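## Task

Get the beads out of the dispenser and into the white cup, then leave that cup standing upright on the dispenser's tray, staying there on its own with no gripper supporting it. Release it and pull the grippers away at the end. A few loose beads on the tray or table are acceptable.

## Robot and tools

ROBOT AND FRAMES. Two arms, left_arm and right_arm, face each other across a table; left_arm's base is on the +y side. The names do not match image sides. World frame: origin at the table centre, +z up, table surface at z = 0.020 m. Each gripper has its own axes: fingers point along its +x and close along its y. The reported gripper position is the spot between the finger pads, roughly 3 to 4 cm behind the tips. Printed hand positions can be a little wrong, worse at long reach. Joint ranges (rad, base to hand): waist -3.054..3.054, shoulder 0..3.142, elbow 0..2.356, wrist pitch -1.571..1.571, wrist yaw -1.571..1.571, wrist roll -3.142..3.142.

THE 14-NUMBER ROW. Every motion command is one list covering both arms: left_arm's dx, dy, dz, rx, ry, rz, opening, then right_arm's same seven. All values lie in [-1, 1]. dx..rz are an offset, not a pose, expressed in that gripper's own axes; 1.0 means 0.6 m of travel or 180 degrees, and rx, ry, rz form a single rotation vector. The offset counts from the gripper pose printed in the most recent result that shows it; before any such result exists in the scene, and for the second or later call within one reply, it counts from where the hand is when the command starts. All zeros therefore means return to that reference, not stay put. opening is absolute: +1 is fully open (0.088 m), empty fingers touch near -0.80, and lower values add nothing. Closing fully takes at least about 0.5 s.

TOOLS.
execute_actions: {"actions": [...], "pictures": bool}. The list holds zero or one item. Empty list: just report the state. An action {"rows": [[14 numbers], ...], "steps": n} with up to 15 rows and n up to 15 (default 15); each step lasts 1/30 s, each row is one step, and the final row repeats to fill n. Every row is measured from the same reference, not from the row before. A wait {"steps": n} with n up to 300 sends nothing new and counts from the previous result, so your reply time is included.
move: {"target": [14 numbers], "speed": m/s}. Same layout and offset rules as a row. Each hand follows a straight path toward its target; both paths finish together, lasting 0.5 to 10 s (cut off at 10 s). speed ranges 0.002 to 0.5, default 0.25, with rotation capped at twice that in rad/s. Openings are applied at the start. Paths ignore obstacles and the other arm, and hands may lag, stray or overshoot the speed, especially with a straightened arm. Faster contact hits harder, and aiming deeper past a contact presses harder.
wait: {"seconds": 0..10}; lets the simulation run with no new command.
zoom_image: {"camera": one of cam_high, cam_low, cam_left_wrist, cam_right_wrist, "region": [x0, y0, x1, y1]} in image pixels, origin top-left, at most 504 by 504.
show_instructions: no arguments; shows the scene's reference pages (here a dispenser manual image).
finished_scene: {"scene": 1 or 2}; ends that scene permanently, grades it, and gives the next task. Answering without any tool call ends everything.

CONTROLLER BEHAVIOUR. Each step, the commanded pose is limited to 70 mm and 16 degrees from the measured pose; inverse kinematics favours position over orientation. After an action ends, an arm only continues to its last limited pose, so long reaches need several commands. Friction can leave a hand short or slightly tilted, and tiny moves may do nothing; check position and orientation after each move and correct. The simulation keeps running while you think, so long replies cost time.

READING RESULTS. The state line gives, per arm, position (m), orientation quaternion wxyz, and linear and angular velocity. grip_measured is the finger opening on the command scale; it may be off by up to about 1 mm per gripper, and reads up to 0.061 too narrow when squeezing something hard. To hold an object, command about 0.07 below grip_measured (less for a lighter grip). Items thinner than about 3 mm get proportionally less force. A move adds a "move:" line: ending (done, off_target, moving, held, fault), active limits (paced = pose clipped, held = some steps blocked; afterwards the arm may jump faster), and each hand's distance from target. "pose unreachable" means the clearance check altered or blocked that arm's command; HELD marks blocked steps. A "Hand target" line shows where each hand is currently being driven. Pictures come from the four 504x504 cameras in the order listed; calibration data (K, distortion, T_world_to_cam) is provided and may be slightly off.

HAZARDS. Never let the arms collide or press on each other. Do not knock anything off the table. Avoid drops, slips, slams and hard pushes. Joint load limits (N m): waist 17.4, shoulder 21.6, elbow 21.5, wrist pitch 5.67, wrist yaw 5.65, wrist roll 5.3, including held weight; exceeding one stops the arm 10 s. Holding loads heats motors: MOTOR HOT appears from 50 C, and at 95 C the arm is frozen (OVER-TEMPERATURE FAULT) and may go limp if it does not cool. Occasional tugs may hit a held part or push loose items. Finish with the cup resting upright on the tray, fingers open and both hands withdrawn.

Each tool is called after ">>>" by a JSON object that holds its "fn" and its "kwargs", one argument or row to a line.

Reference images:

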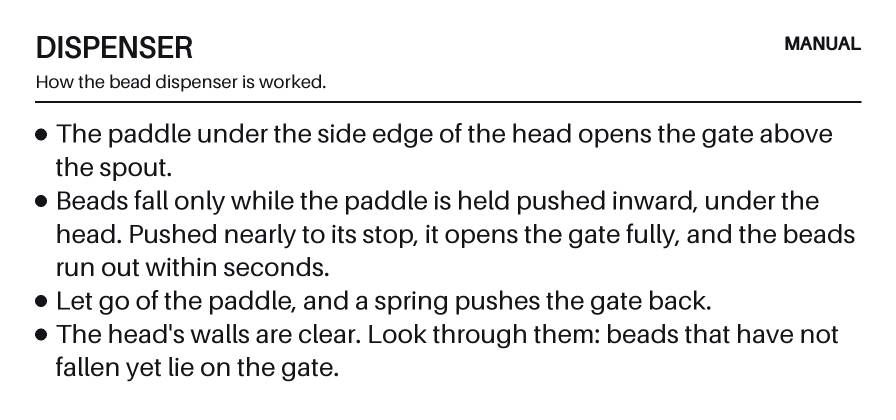

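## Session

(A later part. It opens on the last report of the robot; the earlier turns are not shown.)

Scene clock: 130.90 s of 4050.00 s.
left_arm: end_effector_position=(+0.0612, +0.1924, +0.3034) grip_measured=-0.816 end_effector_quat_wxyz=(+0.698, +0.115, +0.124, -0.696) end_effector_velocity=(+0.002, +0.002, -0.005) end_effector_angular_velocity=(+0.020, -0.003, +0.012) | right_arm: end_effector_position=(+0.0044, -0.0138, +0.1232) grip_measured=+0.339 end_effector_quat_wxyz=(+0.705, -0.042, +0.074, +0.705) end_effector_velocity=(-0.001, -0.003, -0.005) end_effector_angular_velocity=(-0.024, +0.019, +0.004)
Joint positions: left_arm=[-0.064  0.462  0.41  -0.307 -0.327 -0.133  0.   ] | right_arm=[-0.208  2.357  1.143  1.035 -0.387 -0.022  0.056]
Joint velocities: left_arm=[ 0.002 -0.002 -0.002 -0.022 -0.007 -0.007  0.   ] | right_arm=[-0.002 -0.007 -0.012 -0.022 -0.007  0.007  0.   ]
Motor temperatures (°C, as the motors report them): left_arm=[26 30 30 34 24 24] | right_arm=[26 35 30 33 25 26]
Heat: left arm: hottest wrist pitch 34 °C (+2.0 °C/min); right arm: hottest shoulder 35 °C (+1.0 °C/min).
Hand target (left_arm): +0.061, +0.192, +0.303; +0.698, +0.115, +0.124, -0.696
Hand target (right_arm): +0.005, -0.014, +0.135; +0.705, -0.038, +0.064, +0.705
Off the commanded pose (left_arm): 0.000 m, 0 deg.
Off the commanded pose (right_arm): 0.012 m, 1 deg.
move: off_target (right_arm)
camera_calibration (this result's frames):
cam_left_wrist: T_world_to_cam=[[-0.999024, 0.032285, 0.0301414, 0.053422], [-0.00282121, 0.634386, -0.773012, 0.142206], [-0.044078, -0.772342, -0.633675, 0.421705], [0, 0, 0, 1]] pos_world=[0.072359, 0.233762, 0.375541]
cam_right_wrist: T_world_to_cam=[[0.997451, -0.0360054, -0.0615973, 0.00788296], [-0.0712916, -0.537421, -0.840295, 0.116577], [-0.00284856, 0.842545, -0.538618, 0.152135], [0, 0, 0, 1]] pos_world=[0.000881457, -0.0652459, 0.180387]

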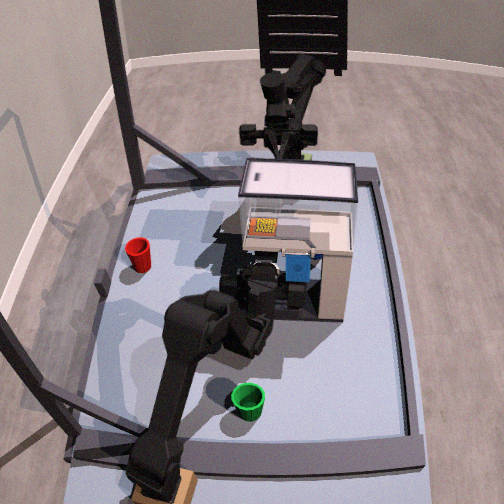

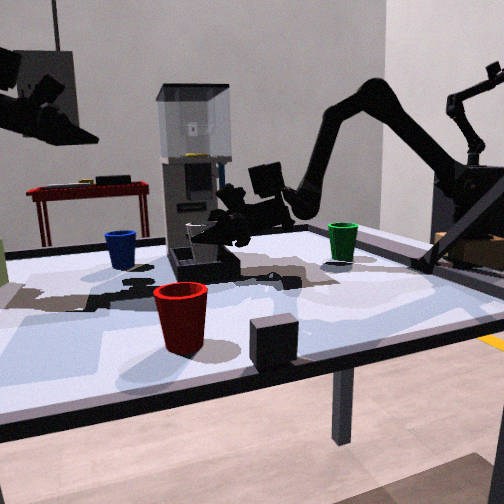

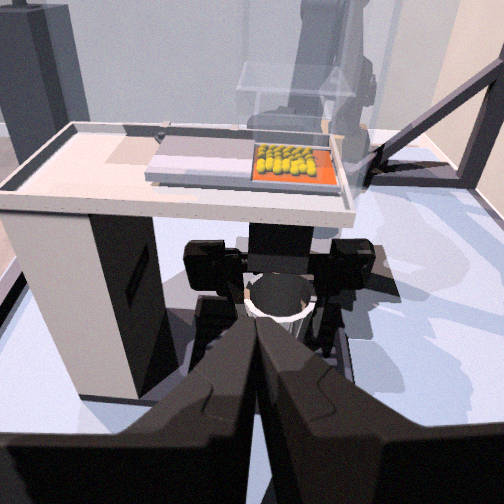

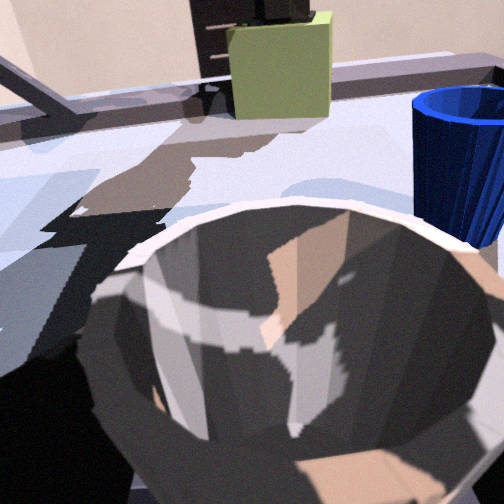

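>>> {"fn": "move", "kwargs": {
  "target": [0,0,0,0,0,0,-0.85,0.026,-0.012,0.012,0,0,0,0.22],
  "speed": 0.03
}}

>>> {"fn": "zoom_image", "kwargs": {
  "camera": "cam_low",
  "region": [150, 130, 310, 290]
}}

Scene clock: 133.50 s of 4050.00 s.
left_arm: end_effector_position=(+0.0612, +0.1924, +0.3034) grip_measured=-0.816 end_effector_quat_wxyz=(+0.698, +0.115, +0.124, -0.696) end_effector_velocity=(+0.000, -0.000, +0.001) end_effector_angular_velocity=(-0.008, +0.007, +0.007) | right_arm: end_effector_position=(+0.0092, -0.0022, +0.1221) grip_measured=+0.339 end_effector_quat_wxyz=(+0.704, -0.046, +0.082, +0.704) end_effector_velocity=(+0.004, +0.004, +0.006) end_effector_angular_velocity=(+0.020, -0.017, -0.008)
Joint positions: left_arm=[-0.064  0.462  0.41  -0.307 -0.327 -0.133  0.   ] | right_arm=[-0.208  2.379  1.21   0.973 -0.387 -0.022  0.056]
Joint velocities: left_arm=[-0.002 -0.002 -0.002  0.007 -0.007 -0.007  0.   ] | right_arm=[-0.002  0.002  0.017  0.007  0.007 -0.007 -0.   ]
Motor temperatures (°C, as the motors report them): left_arm=[26 30 31 34 24 24] | right_arm=[26 36 30 33 25 26]
Heat: left arm: hottest wrist pitch 34 °C (+2.0 °C/min); right arm: hottest shoulder 36 °C (+2.0 °C/min).
Hand target (left_arm): +0.061, +0.192, +0.303; +0.698, +0.115, +0.124, -0.696
Hand target (right_arm): +0.012, +0.003, +0.127; +0.705, -0.042, +0.074, +0.704
Off the commanded pose (left_arm): 0.000 m, 0 deg.
Off the commanded pose (right_arm): 0.008 m, 1 deg.
move: done
camera_calibration (this result's frames):
cam_left_wrist: T_world_to_cam=[[-0.999024, 0.032285, 0.0301414, 0.053422], [-0.00282121, 0.634386, -0.773012, 0.142206], [-0.044078, -0.772342, -0.633675, 0.421705], [0, 0, 0, 1]] pos_world=[0.072359, 0.233762, 0.375541]
cam_right_wrist: T_world_to_cam=[[0.997021, -0.0370546, -0.0676405, 0.00421679], [-0.0768525, -0.55099, -0.830966, 0.121145], [-0.0064781, 0.833689, -0.552196, 0.143431], [0, 0, 0, 1]] pos_world=[0.00603523, -0.0526706, 0.180154]

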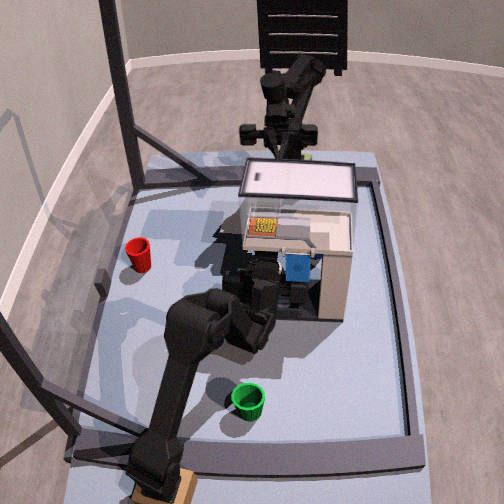

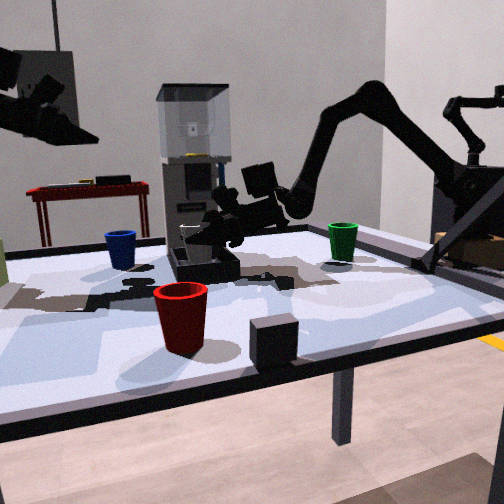

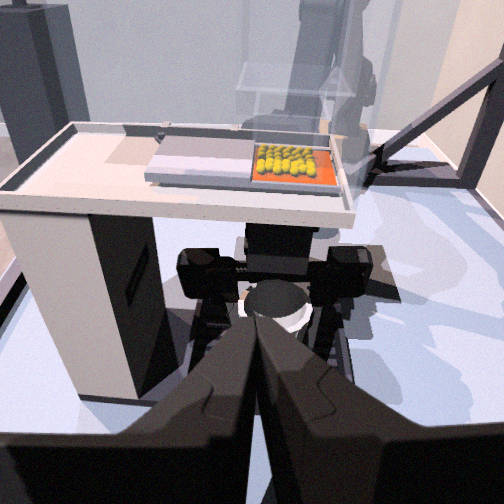

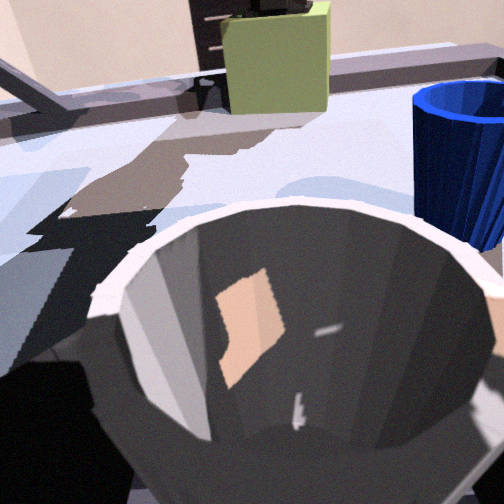

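Region (150, 130, 310, 290) of cam_low's 504x504 image, scaled by 3.150, with more detail than that image has.

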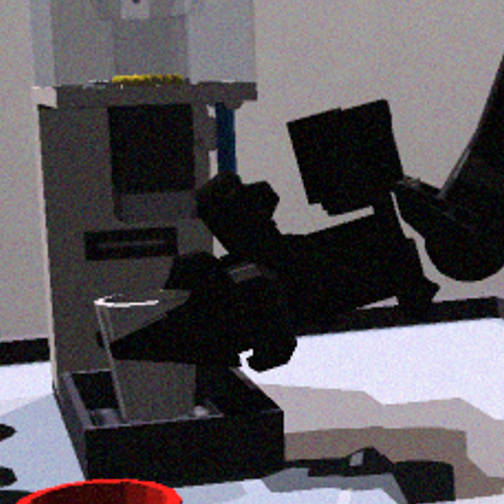

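>>> {"fn": "move", "kwargs": {
  "target": [0,0,0,0,0,0,-0.85,-0.003,0,-0.03,0,-0.012,0,0.22],
  "speed": 0.025
}}

>>> {"fn": "execute_actions", "kwargs": {
  "actions": [
    {"rows":[[0,0,0,0,0,0,-0.85,0,0,0,0,0,0,0.42],[0,0,0,0,0,0,-0.85,0,0,0,0,0,0,0.42],[0,0,0,0,0,0,-0.85,0,0,0,0,0,0,0.42],[0,0,0,0,0,0,-0.85,0,0,0,0,0,0,0.45],[0,0,0,0,0,0,-0.85,0,0,0,0,0,0,0.5],[0,0,0,0,0,0,-0.85,0,0,0,0,0,0,0.55],[0,0,0,0,0,0,-0.85,0,0,0,0,0,0,0.65],[0,0,0,0,0,0,-0.85,0,0,0,0,0,0,0.75],[0,0,0,0,0,0,-0.85,0,0,0,0,0,0,0.9]],"steps":15}
  ],
  "pictures": false
}}

>>> {"fn": "move", "kwargs": {
  "target": [0,0,0,0,0,0,-0.85,-0.22,0,0.02,0,0,0,0.9],
  "speed": 0.1
}}

Scene clock: 137.87 s of 4050.00 s.
left_arm: end_effector_position=(+0.0612, +0.1924, +0.3034) grip_measured=-0.816 end_effector_quat_wxyz=(+0.698, +0.115, +0.124, -0.696) end_effector_velocity=(+0.001, +0.001, -0.004) end_effector_angular_velocity=(+0.011, +0.000, +0.007) | right_arm: end_effector_position=(+0.0080, -0.0052, +0.1092) grip_measured=+0.339 end_effector_quat_wxyz=(+0.706, -0.034, +0.065, +0.705) end_effector_velocity=(+0.002, -0.003, -0.005) end_effector_angular_velocity=(-0.006, -0.018, +0.003)
Joint positions: left_arm=[-0.064  0.462  0.41  -0.307 -0.327 -0.133  0.   ] | right_arm=[-0.208  2.437  1.195  1.091 -0.387 -0.013  0.056]
Joint velocities: left_arm=[-0.002 -0.002 -0.007 -0.007 -0.007 -0.007  0.   ] | right_arm=[-0.007  0.007 -0.007  0.007 -0.007 -0.022 -0.   ]
Motor temperatures (°C, as the motors report them): left_arm=[26 29 31 34 24 24] | right_arm=[26 36 30 33 25 26]
Heat: left arm: hottest wrist pitch 34 °C (+2.0 °C/min); right arm: hottest shoulder 36 °C (+1.0 °C/min).
Hand target (left_arm): +0.061, +0.192, +0.303; +0.698, +0.115, +0.124, -0.696
Hand target (right_arm): +0.008, -0.007, +0.105; +0.705, -0.032, +0.069, +0.705
Off the commanded pose (left_arm): 0.000 m, 0 deg.
Off the commanded pose (right_arm): 0.005 m, 1 deg.
After step 90, 0.37 s passed at rest.
move: done
camera_calibration (this result's frames):
cam_left_wrist: T_world_to_cam=[[-0.999024, 0.032285, 0.0301414, 0.053422], [-0.00282121, 0.634386, -0.773012, 0.142206], [-0.044078, -0.772342, -0.633675, 0.421705], [0, 0, 0, 1]] pos_world=[0.072359, 0.233762, 0.375541]
cam_right_wrist: T_world_to_cam=[[0.997485, -0.0358346, -0.0611462, 0.00376414], [-0.0708667, -0.515816, -0.853763, 0.111282], [-0.000945966, 0.855949, -0.517059, 0.135061], [0, 0, 0, 1]] pos_world=[0.00425928, -0.0580694, 0.165073]

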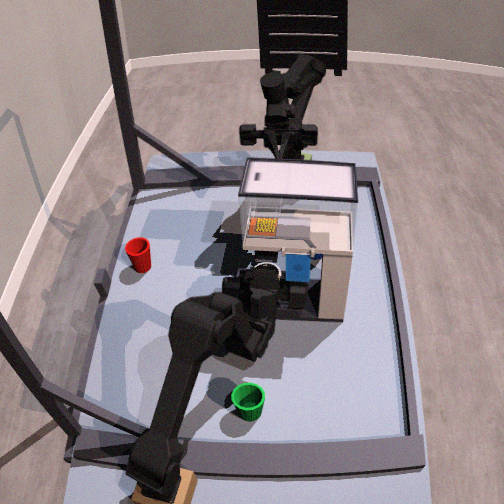

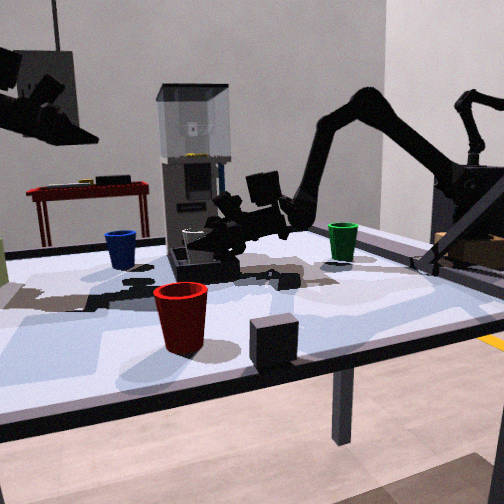

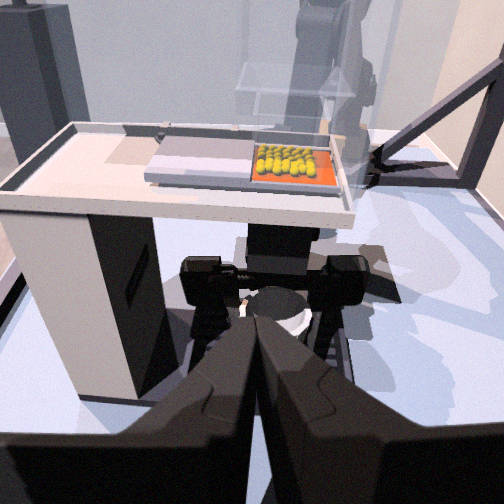

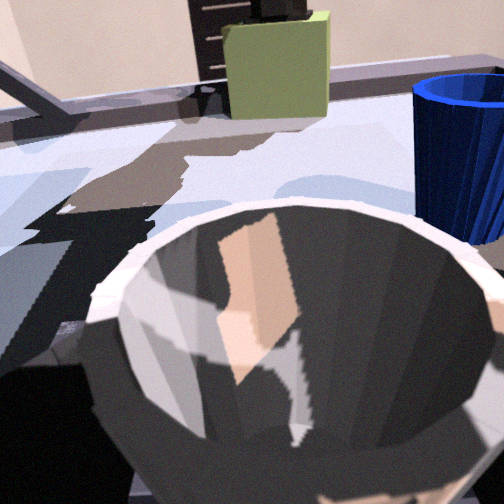

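Scene clock: 138.37 s of 4050.00 s.
left_arm: end_effector_position=(+0.0612, +0.1924, +0.3034) grip_measured=-0.816 end_effector_quat_wxyz=(+0.698, +0.115, +0.124, -0.696) end_effector_velocity=(+0.003, +0.001, -0.002) end_effector_angular_velocity=(+0.004, -0.017, +0.016) | right_arm: end_effector_position=(+0.0080, -0.0052, +0.1090) grip_measured=+0.833 end_effector_quat_wxyz=(+0.706, -0.034, +0.065, +0.705) end_effector_velocity=(-0.000, -0.001, -0.001) end_effector_angular_velocity=(-0.006, -0.018, +0.008)
Joint positions: left_arm=[-0.064  0.462  0.41  -0.307 -0.327 -0.133  0.   ] | right_arm=[-0.208  2.438  1.195  1.091 -0.387 -0.013  0.08 ]
Joint velocities: left_arm=[-0.002 -0.002 -0.002 -0.007 -0.022  0.007  0.   ] | right_arm=[-0.002 -0.002 -0.002 -0.007 -0.007 -0.022  0.024]
Motor temperatures (°C, as the motors report them): left_arm=[26 29 31 34 24 24] | right_arm=[26 36 30 33 25 26]
Heat: left arm: hottest wrist pitch 34 °C (+2.0 °C/min); right arm: hottest shoulder 36 °C (+1.0 °C/min).
Hand target (left_arm): +0.061, +0.192, +0.303; +0.698, +0.115, +0.124, -0.696
Hand target (right_arm): +0.008, -0.005, +0.109; +0.706, -0.034, +0.065, +0.705
Off the commanded pose (left_arm): 0.000 m, 0 deg.
Off the commanded pose (right_arm): 0.000 m, 0 deg.
Steps of this call (steps 1 to 15: all 15 steps of this action). Readings (end_effector_position):
1: left_arm (+0.0612, +0.1924, +0.3034) | right_arm (+0.0080, -0.0052, +0.1090)
2: left_arm (+0.0612, +0.1924, +0.3034) | right_arm (+0.0080, -0.0052, +0.1090)
4: left_arm (+0.0612, +0.1924, +0.3034) | right_arm (+0.0080, -0.0052, +0.1090)
8: left_arm (+0.0612, +0.1924, +0.3034) | right_arm (+0.0080, -0.0052, +0.1090)
15: the state above

Scene clock: 140.63 s of 4050.00 s.
left_arm: end_effector_position=(+0.0612, +0.1924, +0.3034) grip_measured=-0.816 end_effector_quat_wxyz=(+0.698, +0.115, +0.124, -0.696) end_effector_velocity=(+0.003, +0.001, -0.002) end_effector_angular_velocity=(+0.004, -0.003, +0.021) | right_arm: end_effector_position=(+0.0101, -0.1320, +0.1360) grip_measured=+0.897 end_effector_quat_wxyz=(+0.707, -0.034, +0.070, +0.703) end_effector_velocity=(-0.000, -0.005, -0.001) end_effector_angular_velocity=(-0.010, +0.015, -0.001)
Joint positions: left_arm=[-0.064  0.462  0.41  -0.307 -0.327 -0.133  0.   ] | right_arm=[-0.368  2.122  0.661  1.288 -0.541 -0.039  0.083]
Joint velocities: left_arm=[-0.002 -0.002 -0.002 -0.007 -0.022 -0.007  0.   ] | right_arm=[-0.007 -0.012 -0.017 -0.007 -0.007  0.007 -0.   ]
Motor temperatures (°C, as the motors report them): left_arm=[26 29 32 34 24 24] | right_arm=[26 36 30 33 25 26]
Heat: left arm: hottest wrist pitch 34 °C (+2.0 °C/min); right arm: hottest shoulder 36 °C (+1.0 °C/min).
Hand target (left_arm): +0.061, +0.192, +0.303; +0.698, +0.115, +0.124, -0.696
Hand target (right_arm): +0.010, -0.134, +0.140; +0.706, -0.035, +0.065, +0.705
Off the commanded pose (left_arm): 0.000 m, 0 deg.
Off the commanded pose (right_arm): 0.004 m, 1 deg.
move: done
camera_calibration (this result's frames):
cam_left_wrist: T_world_to_cam=[[-0.999024, 0.032285, 0.0301414, 0.053422], [-0.00282121, 0.634386, -0.773012, 0.142206], [-0.044078, -0.772342, -0.633675, 0.421705], [0, 0, 0, 1]] pos_world=[0.072359, 0.233762, 0.375541]
cam_right_wrist: T_world_to_cam=[[0.99689, -0.0404235, -0.0676516, -0.000983789], [-0.0788017, -0.522693, -0.848871, 0.0674854], [-0.00104662, 0.851562, -0.524253, 0.257873], [0, 0, 0, 1]] pos_world=[0.00656859, -0.184361, 0.192411]

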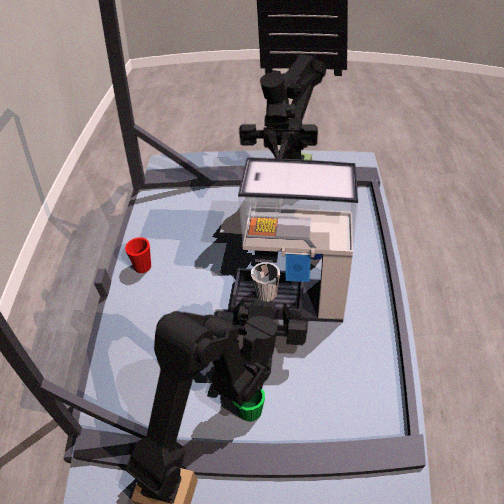

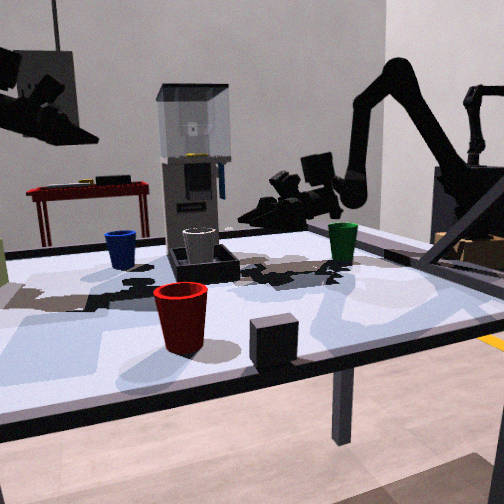

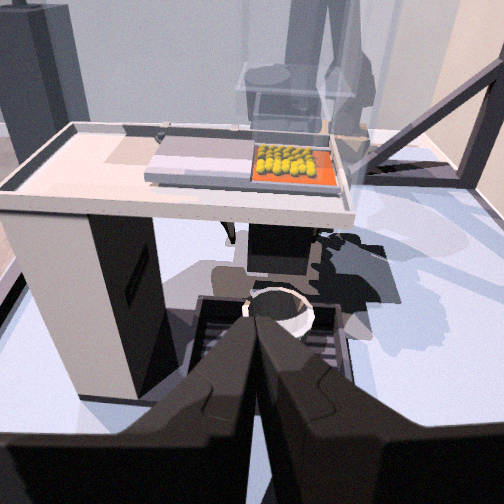

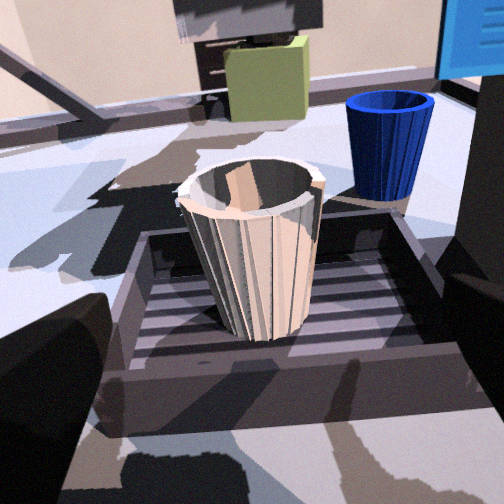

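>>> {"fn": "move", "kwargs": {
  "target": [0.11,0,0.04,0,0,0,-0.85,-0.017,-0.125,0.12,0,0,0,-0.85],
  "speed": 0.08
}}

Scene clock: 147.07 s of 4050.00 s.
left_arm: end_effector_position=(+0.0620, +0.1251, +0.3001) grip_measured=-0.816 end_effector_quat_wxyz=(+0.697, +0.116, +0.129, -0.695) end_effector_velocity=(+0.000, +0.000, -0.007) end_effector_angular_velocity=(+0.031, -0.002, +0.007) | right_arm: end_effector_position=(+0.0868, -0.1329, +0.1945) grip_measured=-0.816 end_effector_quat_wxyz=(+0.707, -0.035, +0.084, +0.701) end_effector_velocity=(+0.000, +0.000, -0.000) end_effector_angular_velocity=(-0.008, +0.002, +0.006)
Joint positions: left_arm=[ 0.086  0.856  0.468  0.035 -0.185 -0.087  0.   ] | right_arm=[-0.552  1.978  0.887  0.867 -0.719 -0.079  0.   ]
Joint velocities: left_arm=[-0.002  0.012  0.002 -0.022 -0.007 -0.007  0.   ] | right_arm=[-0.002 -0.002  0.007 -0.022 -0.007 -0.007  0.   ]
Motor temperatures (°C, as the motors report them): left_arm=[26 28 33 35 24 24] | right_arm=[26 37 30 33 25 26]
Heat: left arm: hottest wrist pitch 35 °C (+2.0 °C/min); right arm: hottest shoulder 37 °C (+2.0 °C/min).
Hand target (left_arm): +0.062, +0.122, +0.305; +0.698, +0.114, +0.125, -0.696
Hand target (right_arm): +0.089, -0.132, +0.204; +0.707, -0.035, +0.070, +0.703
Off the commanded pose (left_arm): 0.005 m, 1 deg.
Off the commanded pose (right_arm): 0.011 m, 2 deg.
After step 90, 1.67 s passed at rest.
move: off_target (right_arm)
camera_calibration (this result's frames):
cam_left_wrist: T_world_to_cam=[[-0.998907, 0.030583, 0.0353579, 0.0551839], [-0.00759633, 0.640095, -0.768259, 0.180501], [-0.046128, -0.767687, -0.639162, 0.368863], [0, 0, 0, 1]] pos_world=[0.0735097, 0.165946, 0.372484]
cam_right_wrist: T_world_to_cam=[[0.995318, -0.0458245, -0.0850993, -0.0707015], [-0.0963606, -0.538885, -0.83685, 0.119704], [-0.00751056, 0.841132, -0.540778, 0.291788], [0, 0, 0, 1]] pos_world=[0.0840967, -0.184166, 0.25195]

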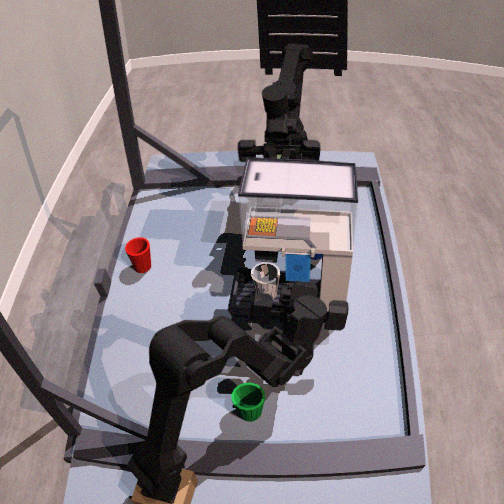

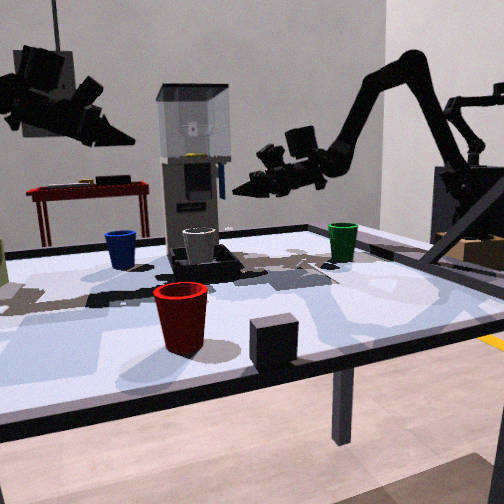

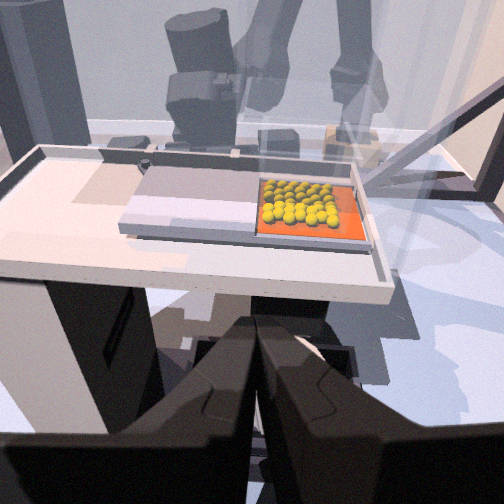

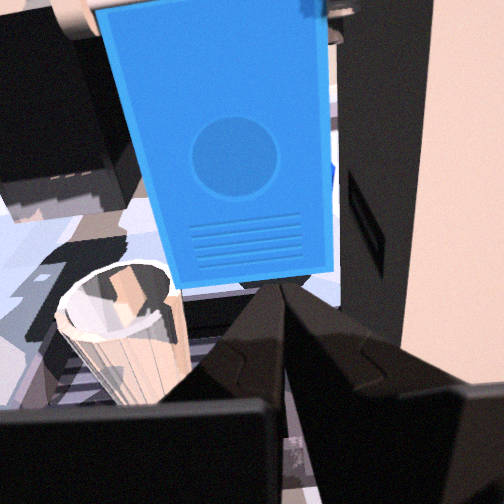

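>>> {"fn": "move", "kwargs": {
  "target": [0.075,0,0.036,0,0,0,-0.85,0.03,0.014,0.05,0,-0.01,0,-0.85],
  "speed": 0.04
}}

>>> {"fn": "zoom_image", "kwargs": {
  "camera": "cam_low",
  "region": [100, 70, 320, 270]
}}

Scene clock: 150.70 s of 4050.00 s.
left_arm: end_effector_position=(+0.0626, +0.0792, +0.3021) grip_measured=-0.816 end_effector_quat_wxyz=(+0.697, +0.116, +0.132, -0.695) end_effector_velocity=(-0.000, -0.002, +0.002) end_effector_angular_velocity=(-0.008, +0.019, +0.012) | right_arm: end_effector_position=(+0.0795, -0.1127, +0.2110) grip_measured=-0.816 end_effector_quat_wxyz=(+0.706, -0.026, +0.083, +0.703) end_effector_velocity=(+0.002, -0.000, +0.001) end_effector_angular_velocity=(-0.003, -0.021, -0.006)
Joint positions: left_arm=[ 0.133  1.097  0.576  0.165 -0.14  -0.075  0.   ] | right_arm=[-0.502  1.969  0.946  0.824 -0.675 -0.044  0.   ]
Joint velocities: left_arm=[-0.002  0.007  0.007  0.007 -0.007 -0.022  0.   ] | right_arm=[-0.002 -0.002  0.002 -0.007  0.007 -0.022  0.   ]
Motor temperatures (°C, as the motors report them): left_arm=[26 28 33 35 24 24] | right_arm=[26 37 30 33 25 26]
Heat: left arm: hottest wrist pitch 35 °C (+2.0 °C/min); right arm: hottest shoulder 37 °C (+1.0 °C/min).
Hand target (left_arm): +0.063, +0.076, +0.305; +0.697, +0.116, +0.129, -0.696
Hand target (right_arm): +0.080, -0.110, +0.222; +0.708, -0.023, +0.073, +0.702
Off the commanded pose (left_arm): 0.005 m, 0 deg.
Off the commanded pose (right_arm): 0.011 m, 1 deg.
move: off_target (right_arm)
camera_calibration (this result's frames):
cam_left_wrist: T_world_to_cam=[[-0.998785, 0.0292152, 0.0396977, 0.055911], [-0.0115551, 0.64417, -0.764795, 0.210273], [-0.0479157, -0.764324, -0.643049, 0.335948], [0, 0, 0, 1]] pos_world=[0.07437, 0.119688, 0.374627]
cam_right_wrist: T_world_to_cam=[[0.994317, -0.0432564, -0.0972756, -0.0581717], [-0.10541, -0.527991, -0.842682, 0.146836], [-0.0149093, 0.848147, -0.52955, 0.282662], [0, 0, 0, 1]] pos_world=[0.0775334, -0.164727, 0.267761]

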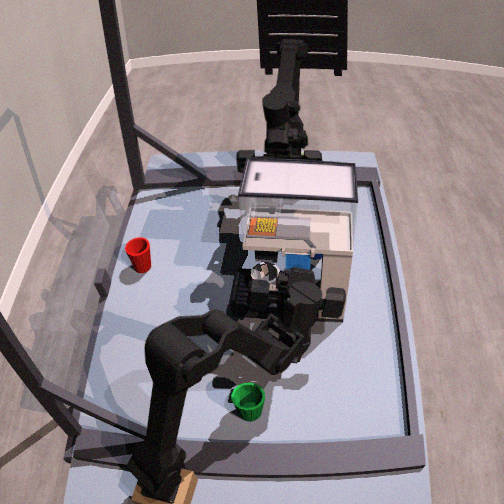

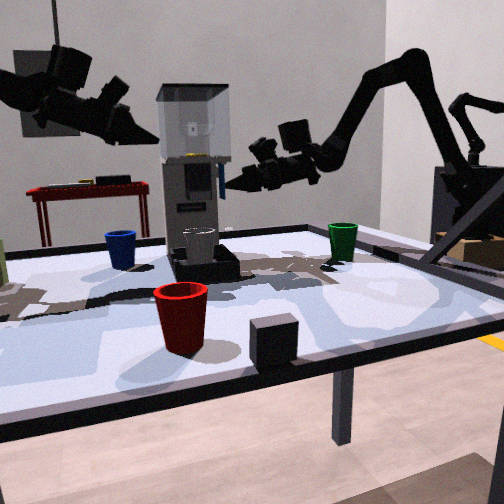

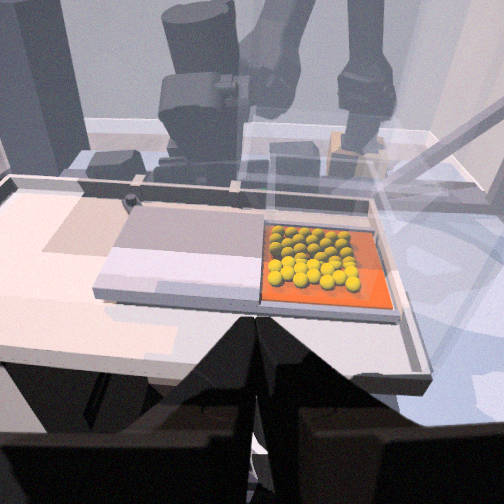

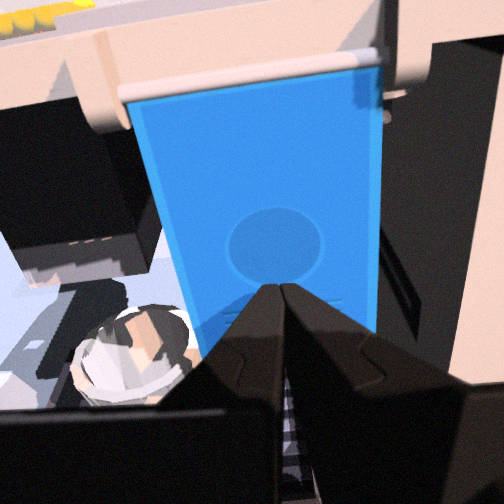

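Region (100, 70, 320, 270) of cam_low's 504x504 image, scaled by 2.291, with more detail than that image has; it fills the top 458 rows of this view, and the rest is white.

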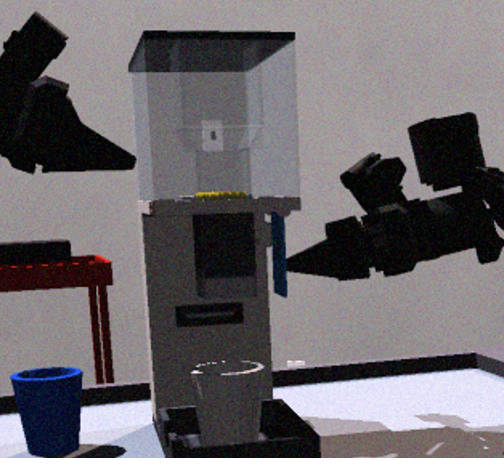

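>>> {"fn": "move", "kwargs": {
  "target": [0.012,0,0.012,0,0,0,-0.85,0.06,0,0.02,0,-0.02,0,-0.85],
  "speed": 0.03
}}

>>> {"fn": "zoom_image", "kwargs": {
  "camera": "cam_low",
  "region": [100, 70, 320, 270]
}}

Scene clock: 157.10 s of 4050.00 s.
left_arm: end_effector_position=(+0.0626, +0.0738, +0.3036) grip_measured=-0.816 end_effector_quat_wxyz=(+0.697, +0.117, +0.133, -0.695) end_effector_velocity=(+0.000, +0.000, +0.000) end_effector_angular_velocity=(+0.002, +0.004, +0.007) | right_arm: end_effector_position=(+0.0811, -0.0832, +0.2129) grip_measured=-0.816 end_effector_quat_wxyz=(+0.709, -0.006, +0.068, +0.702) end_effector_velocity=(-0.001, -0.001, -0.004) end_effector_angular_velocity=(-0.017, +0.007, +0.006)
Joint positions: left_arm=[ 0.137  1.121  0.597  0.165 -0.136 -0.075  0.   ] | right_arm=[-0.457  2.06   1.04   0.889 -0.629  0.01   0.   ]
Joint velocities: left_arm=[-0.002 -0.002  0.002 -0.007 -0.007 -0.007  0.   ] | right_arm=[-0.002 -0.002 -0.002 -0.022 -0.007 -0.007  0.   ]
Motor temperatures (°C, as the motors report them): left_arm=[26 28 34 35 24 24] | right_arm=[26 37 31 33 25 26]
Heat: left arm: hottest wrist pitch 35 °C (+2.0 °C/min); right arm: hottest shoulder 37 °C (+1.0 °C/min).
Hand target (left_arm): +0.063, +0.070, +0.307; +0.697, +0.116, +0.132, -0.695
Hand target (right_arm): +0.080, -0.076, +0.217; +0.708, -0.003, +0.061, +0.703
Off the commanded pose (left_arm): 0.005 m, 0 deg.
Off the commanded pose (right_arm): 0.009 m, 1 deg.
After step 90, 1.87 s passed at rest.
move: off_target (right_arm)
camera_calibration (this result's frames):
cam_left_wrist: T_world_to_cam=[[-0.998734, 0.0291911, 0.0409696, 0.0556035], [-0.0124042, 0.646369, -0.762924, 0.214184], [-0.0487521, -0.762466, -0.645189, 0.333338], [0, 0, 0, 1]] pos_world=[0.0744408, 0.114094, 0.376194]
cam_right_wrist: T_world_to_cam=[[0.993393, -0.0461574, -0.105072, -0.0568532], [-0.114238, -0.485203, -0.866907, 0.173645], [-0.0109673, 0.873182, -0.487271, 0.251452], [0, 0, 0, 1]] pos_world=[0.0790722, -0.137934, 0.267085]

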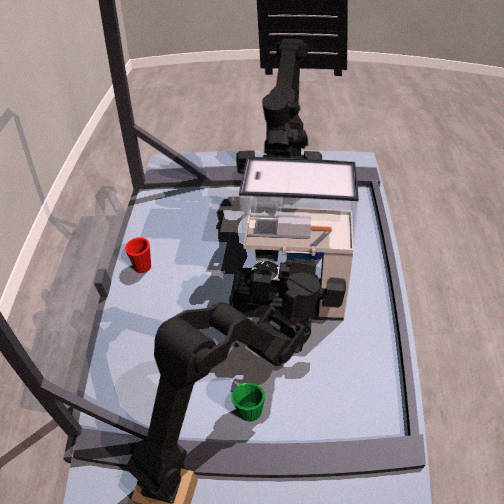

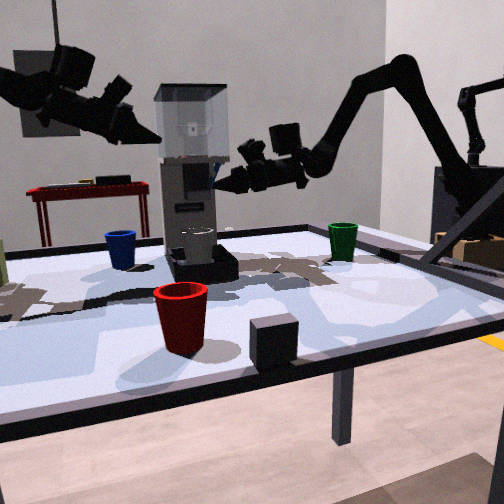

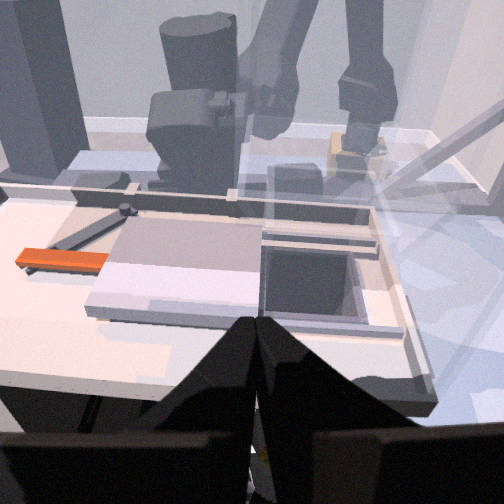

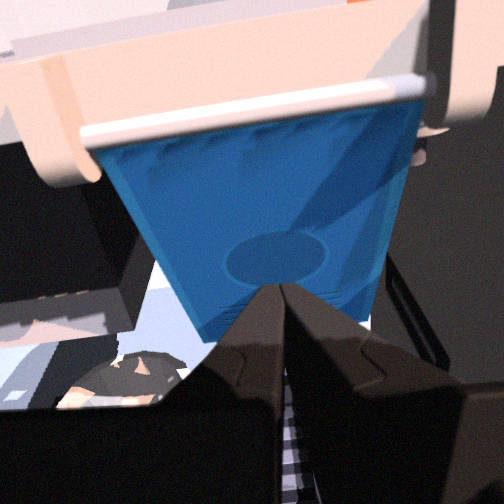

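Region (100, 70, 320, 270) of cam_low's 504x504 image, scaled by 2.291, with more detail than that image has; it fills the top 458 rows of this view, and the rest is white.

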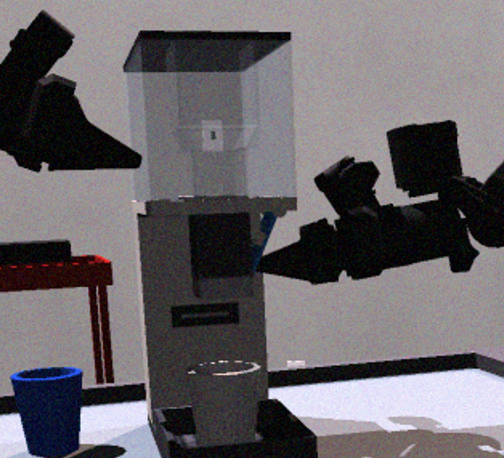

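>>> {"fn": "move", "kwargs": {
  "target": [-0.1,0,0,0,0,0,-0.85,-0.14,0.08,0,0,0.05,0,-0.85],
  "speed": 0.1
}}

>>> {"fn": "zoom_image", "kwargs": {
  "camera": "cam_right_wrist",
  "region": [0, 100, 400, 450]
}}

>>> {"fn": "zoom_image", "kwargs": {
  "camera": "cam_high",
  "region": [200, 190, 380, 340]
}}

Scene clock: 162.10 s of 4050.00 s.
left_arm: end_effector_position=(+0.0624, +0.1275, +0.3309) grip_measured=-0.816 end_effector_quat_wxyz=(+0.698, +0.113, +0.128, -0.696) end_effector_velocity=(-0.001, +0.003, -0.000) end_effector_angular_velocity=(+0.008, +0.008, -0.007) | right_arm: end_effector_position=(+0.0351, -0.1630, +0.2257) grip_measured=-0.816 end_effector_quat_wxyz=(+0.703, -0.061, +0.126, +0.698) end_effector_velocity=(-0.002, -0.003, +0.000) end_effector_angular_velocity=(-0.008, +0.002, +0.006)
Joint positions: left_arm=[ 0.085  0.827  0.577 -0.097 -0.185 -0.088  0.   ] | right_arm=[-0.488  1.658  0.742  0.583 -0.647 -0.113  0.   ]
Joint velocities: left_arm=[-0.002 -0.012  0.002 -0.022  0.007 -0.007  0.   ] | right_arm=[-0.002 -0.017 -0.007 -0.022 -0.007 -0.007  0.   ]
Motor temperatures (°C, as the motors report them): left_arm=[26 27 35 35 24 24] | right_arm=[26 37 31 33 25 26]
Heat: left arm: hottest elbow 35 °C (+2.0 °C/min); right arm: hottest shoulder 37 °C (+1.0 °C/min).
Hand target (left_arm): +0.062, +0.130, +0.324; +0.697, +0.117, +0.133, -0.695
Hand target (right_arm): +0.034, -0.166, +0.227; +0.701, -0.062, +0.124, +0.699
Off the commanded pose (left_arm): 0.007 m, 1 deg.
Off the commanded pose (right_arm): 0.004 m, 0 deg.
After step 90, 0.50 s passed at rest.
move: done
camera_calibration (this result's frames):
cam_left_wrist: T_world_to_cam=[[-0.998807, 0.0305269, 0.0381039, 0.0534855], [-0.0100127, 0.635773, -0.771811, 0.204437], [-0.0477865, -0.771272, -0.634709, 0.389467], [0, 0, 0, 1]] pos_world=[0.07408, 0.168777, 0.402947]
cam_right_wrist: T_world_to_cam=[[0.993258, -0.052747, -0.103233, -0.0149521], [-0.113699, -0.617019, -0.778692, 0.0993464], [-0.0226227, 0.785179, -0.618856, 0.342552], [0, 0, 0, 1]] pos_world=[0.0338963, -0.208455, 0.287807]

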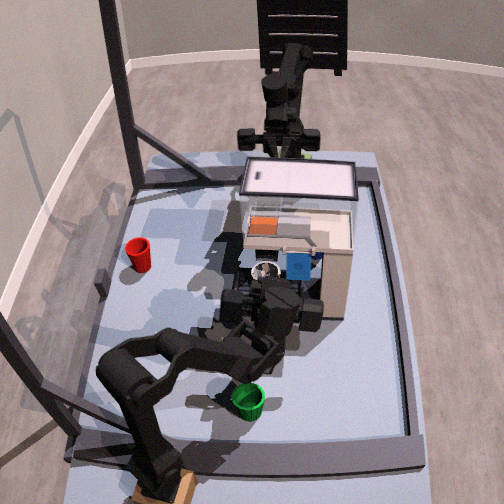

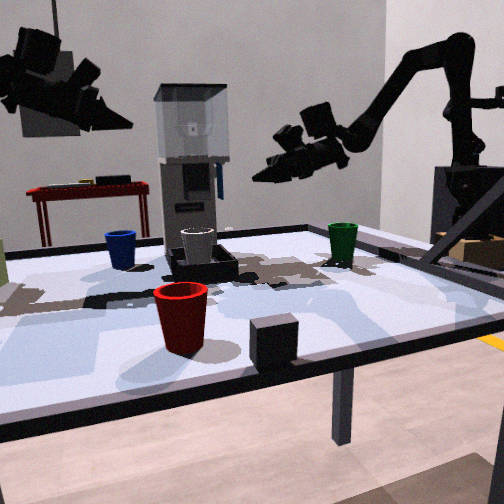

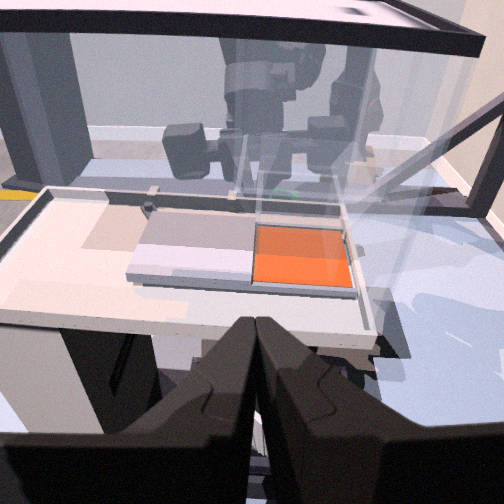

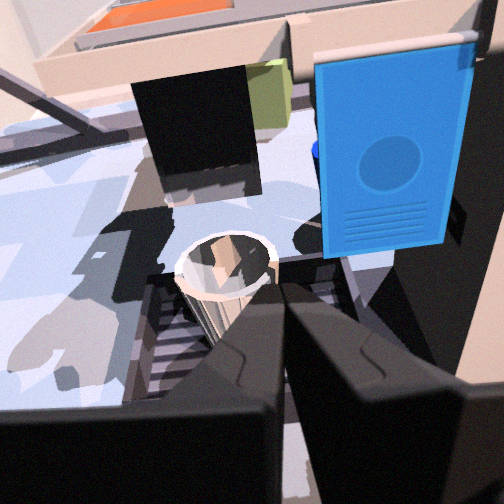

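Region (0, 100, 400, 450) of cam_right_wrist's 504x504 image, scaled by 1.260, with more detail than that image has; it fills the top 441 rows of this view, and the rest is white.

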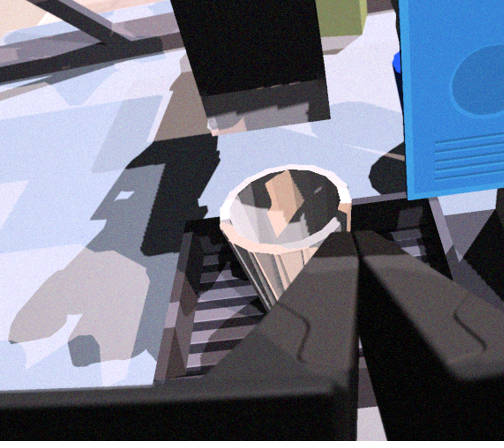

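Region (200, 190, 380, 340) of cam_high's 504x504 image, scaled by 2.800, with more detail than that image has.

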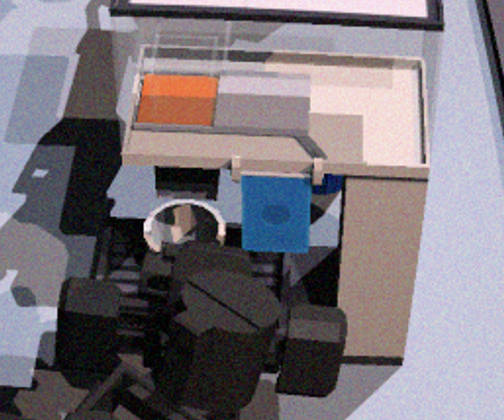

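>>> {"fn": "move", "kwargs": {
  "target": [-0.2,0,0.05,0,0,0,-0.85,0.154,0.04,-0.077,-0.03,0.083,0,1],
  "speed": 0.12
}}

Scene clock: 167.53 s of 4050.00 s.
left_arm: end_effector_position=(+0.0620, +0.2296, +0.3931) grip_measured=-0.816 end_effector_quat_wxyz=(+0.697, +0.122, +0.126, -0.696) end_effector_velocity=(-0.001, +0.003, +0.001) end_effector_angular_velocity=(+0.000, +0.025, +0.014) | right_arm: end_effector_position=(+0.0047, -0.0888, +0.1589) grip_measured=+0.979 end_effector_quat_wxyz=(+0.676, -0.180, +0.186, +0.690) end_effector_velocity=(-0.000, -0.001, -0.002) end_effector_angular_velocity=(-0.013, +0.005, +0.007)
Joint positions: left_arm=[-0.257  0.486  0.814 -0.733 -0.504 -0.211  0.   ] | right_arm=[-0.275  1.925  1.006  0.342 -0.412 -0.24   0.087]
Joint velocities: left_arm=[-0.051 -0.002  0.007 -0.022 -0.051 -0.051  0.   ] | right_arm=[-0.002  0.002  0.007 -0.022 -0.007 -0.007 -0.   ]
Motor temperatures (°C, as the motors report them): left_arm=[26 27 35 35 24 24] | right_arm=[26 36 31 33 25 26]
Heat: left arm: hottest elbow 35 °C (+2.0 °C/min); right arm: hottest shoulder 36 °C (+0.0 °C/min).
Hand target (left_arm): +0.063, +0.231, +0.398; +0.698, +0.114, +0.127, -0.696
Hand target (right_arm): +0.006, -0.085, +0.159; +0.677, -0.183, +0.183, +0.690
Off the commanded pose (left_arm): 0.006 m, 1 deg.
Off the commanded pose (right_arm): 0.004 m, 1 deg.
After step 90, 0.73 s passed at rest.
move: done
camera_calibration (this result's frames):
cam_left_wrist: T_world_to_cam=[[-0.999139, 0.0334908, 0.0244676, 0.0522744], [0.00286358, 0.644208, -0.764845, 0.182146], [-0.0413775, -0.764117, -0.643749, 0.509157], [0, 0, 0, 1]] pos_world=[0.0727755, 0.269965, 0.465804]
cam_right_wrist: T_world_to_cam=[[0.999662, -0.0190016, -0.0177368, 0.00161527], [-0.0258442, -0.799578, -0.600006, 0.044654], [-0.00278088, 0.600262, -0.799799, 0.254603], [0, 0, 0, 1]] pos_world=[0.000247342, -0.117093, 0.230453]

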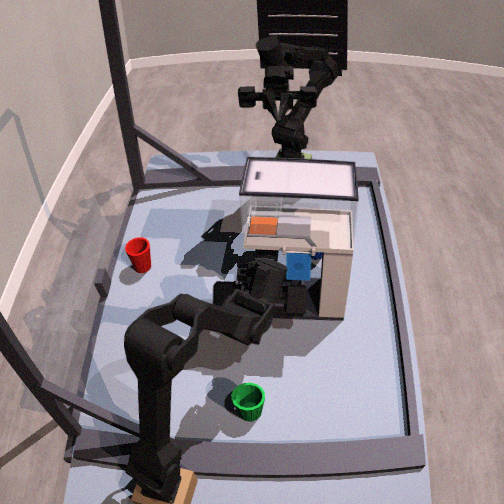

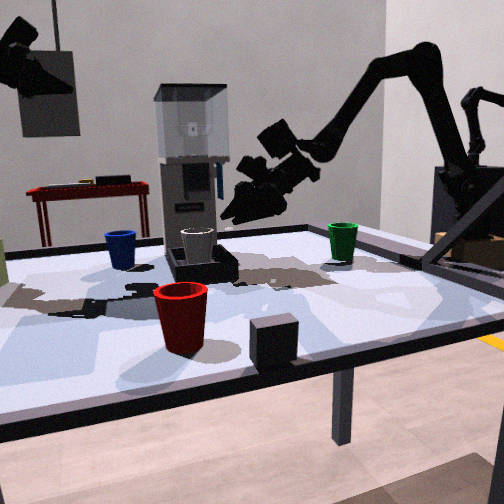

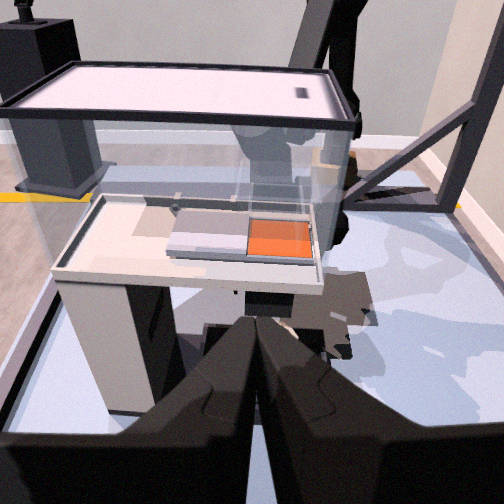

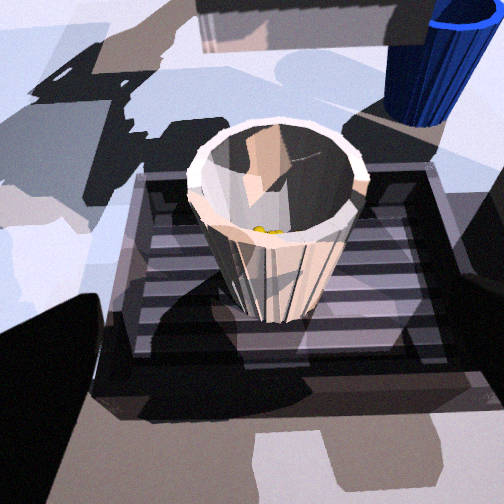

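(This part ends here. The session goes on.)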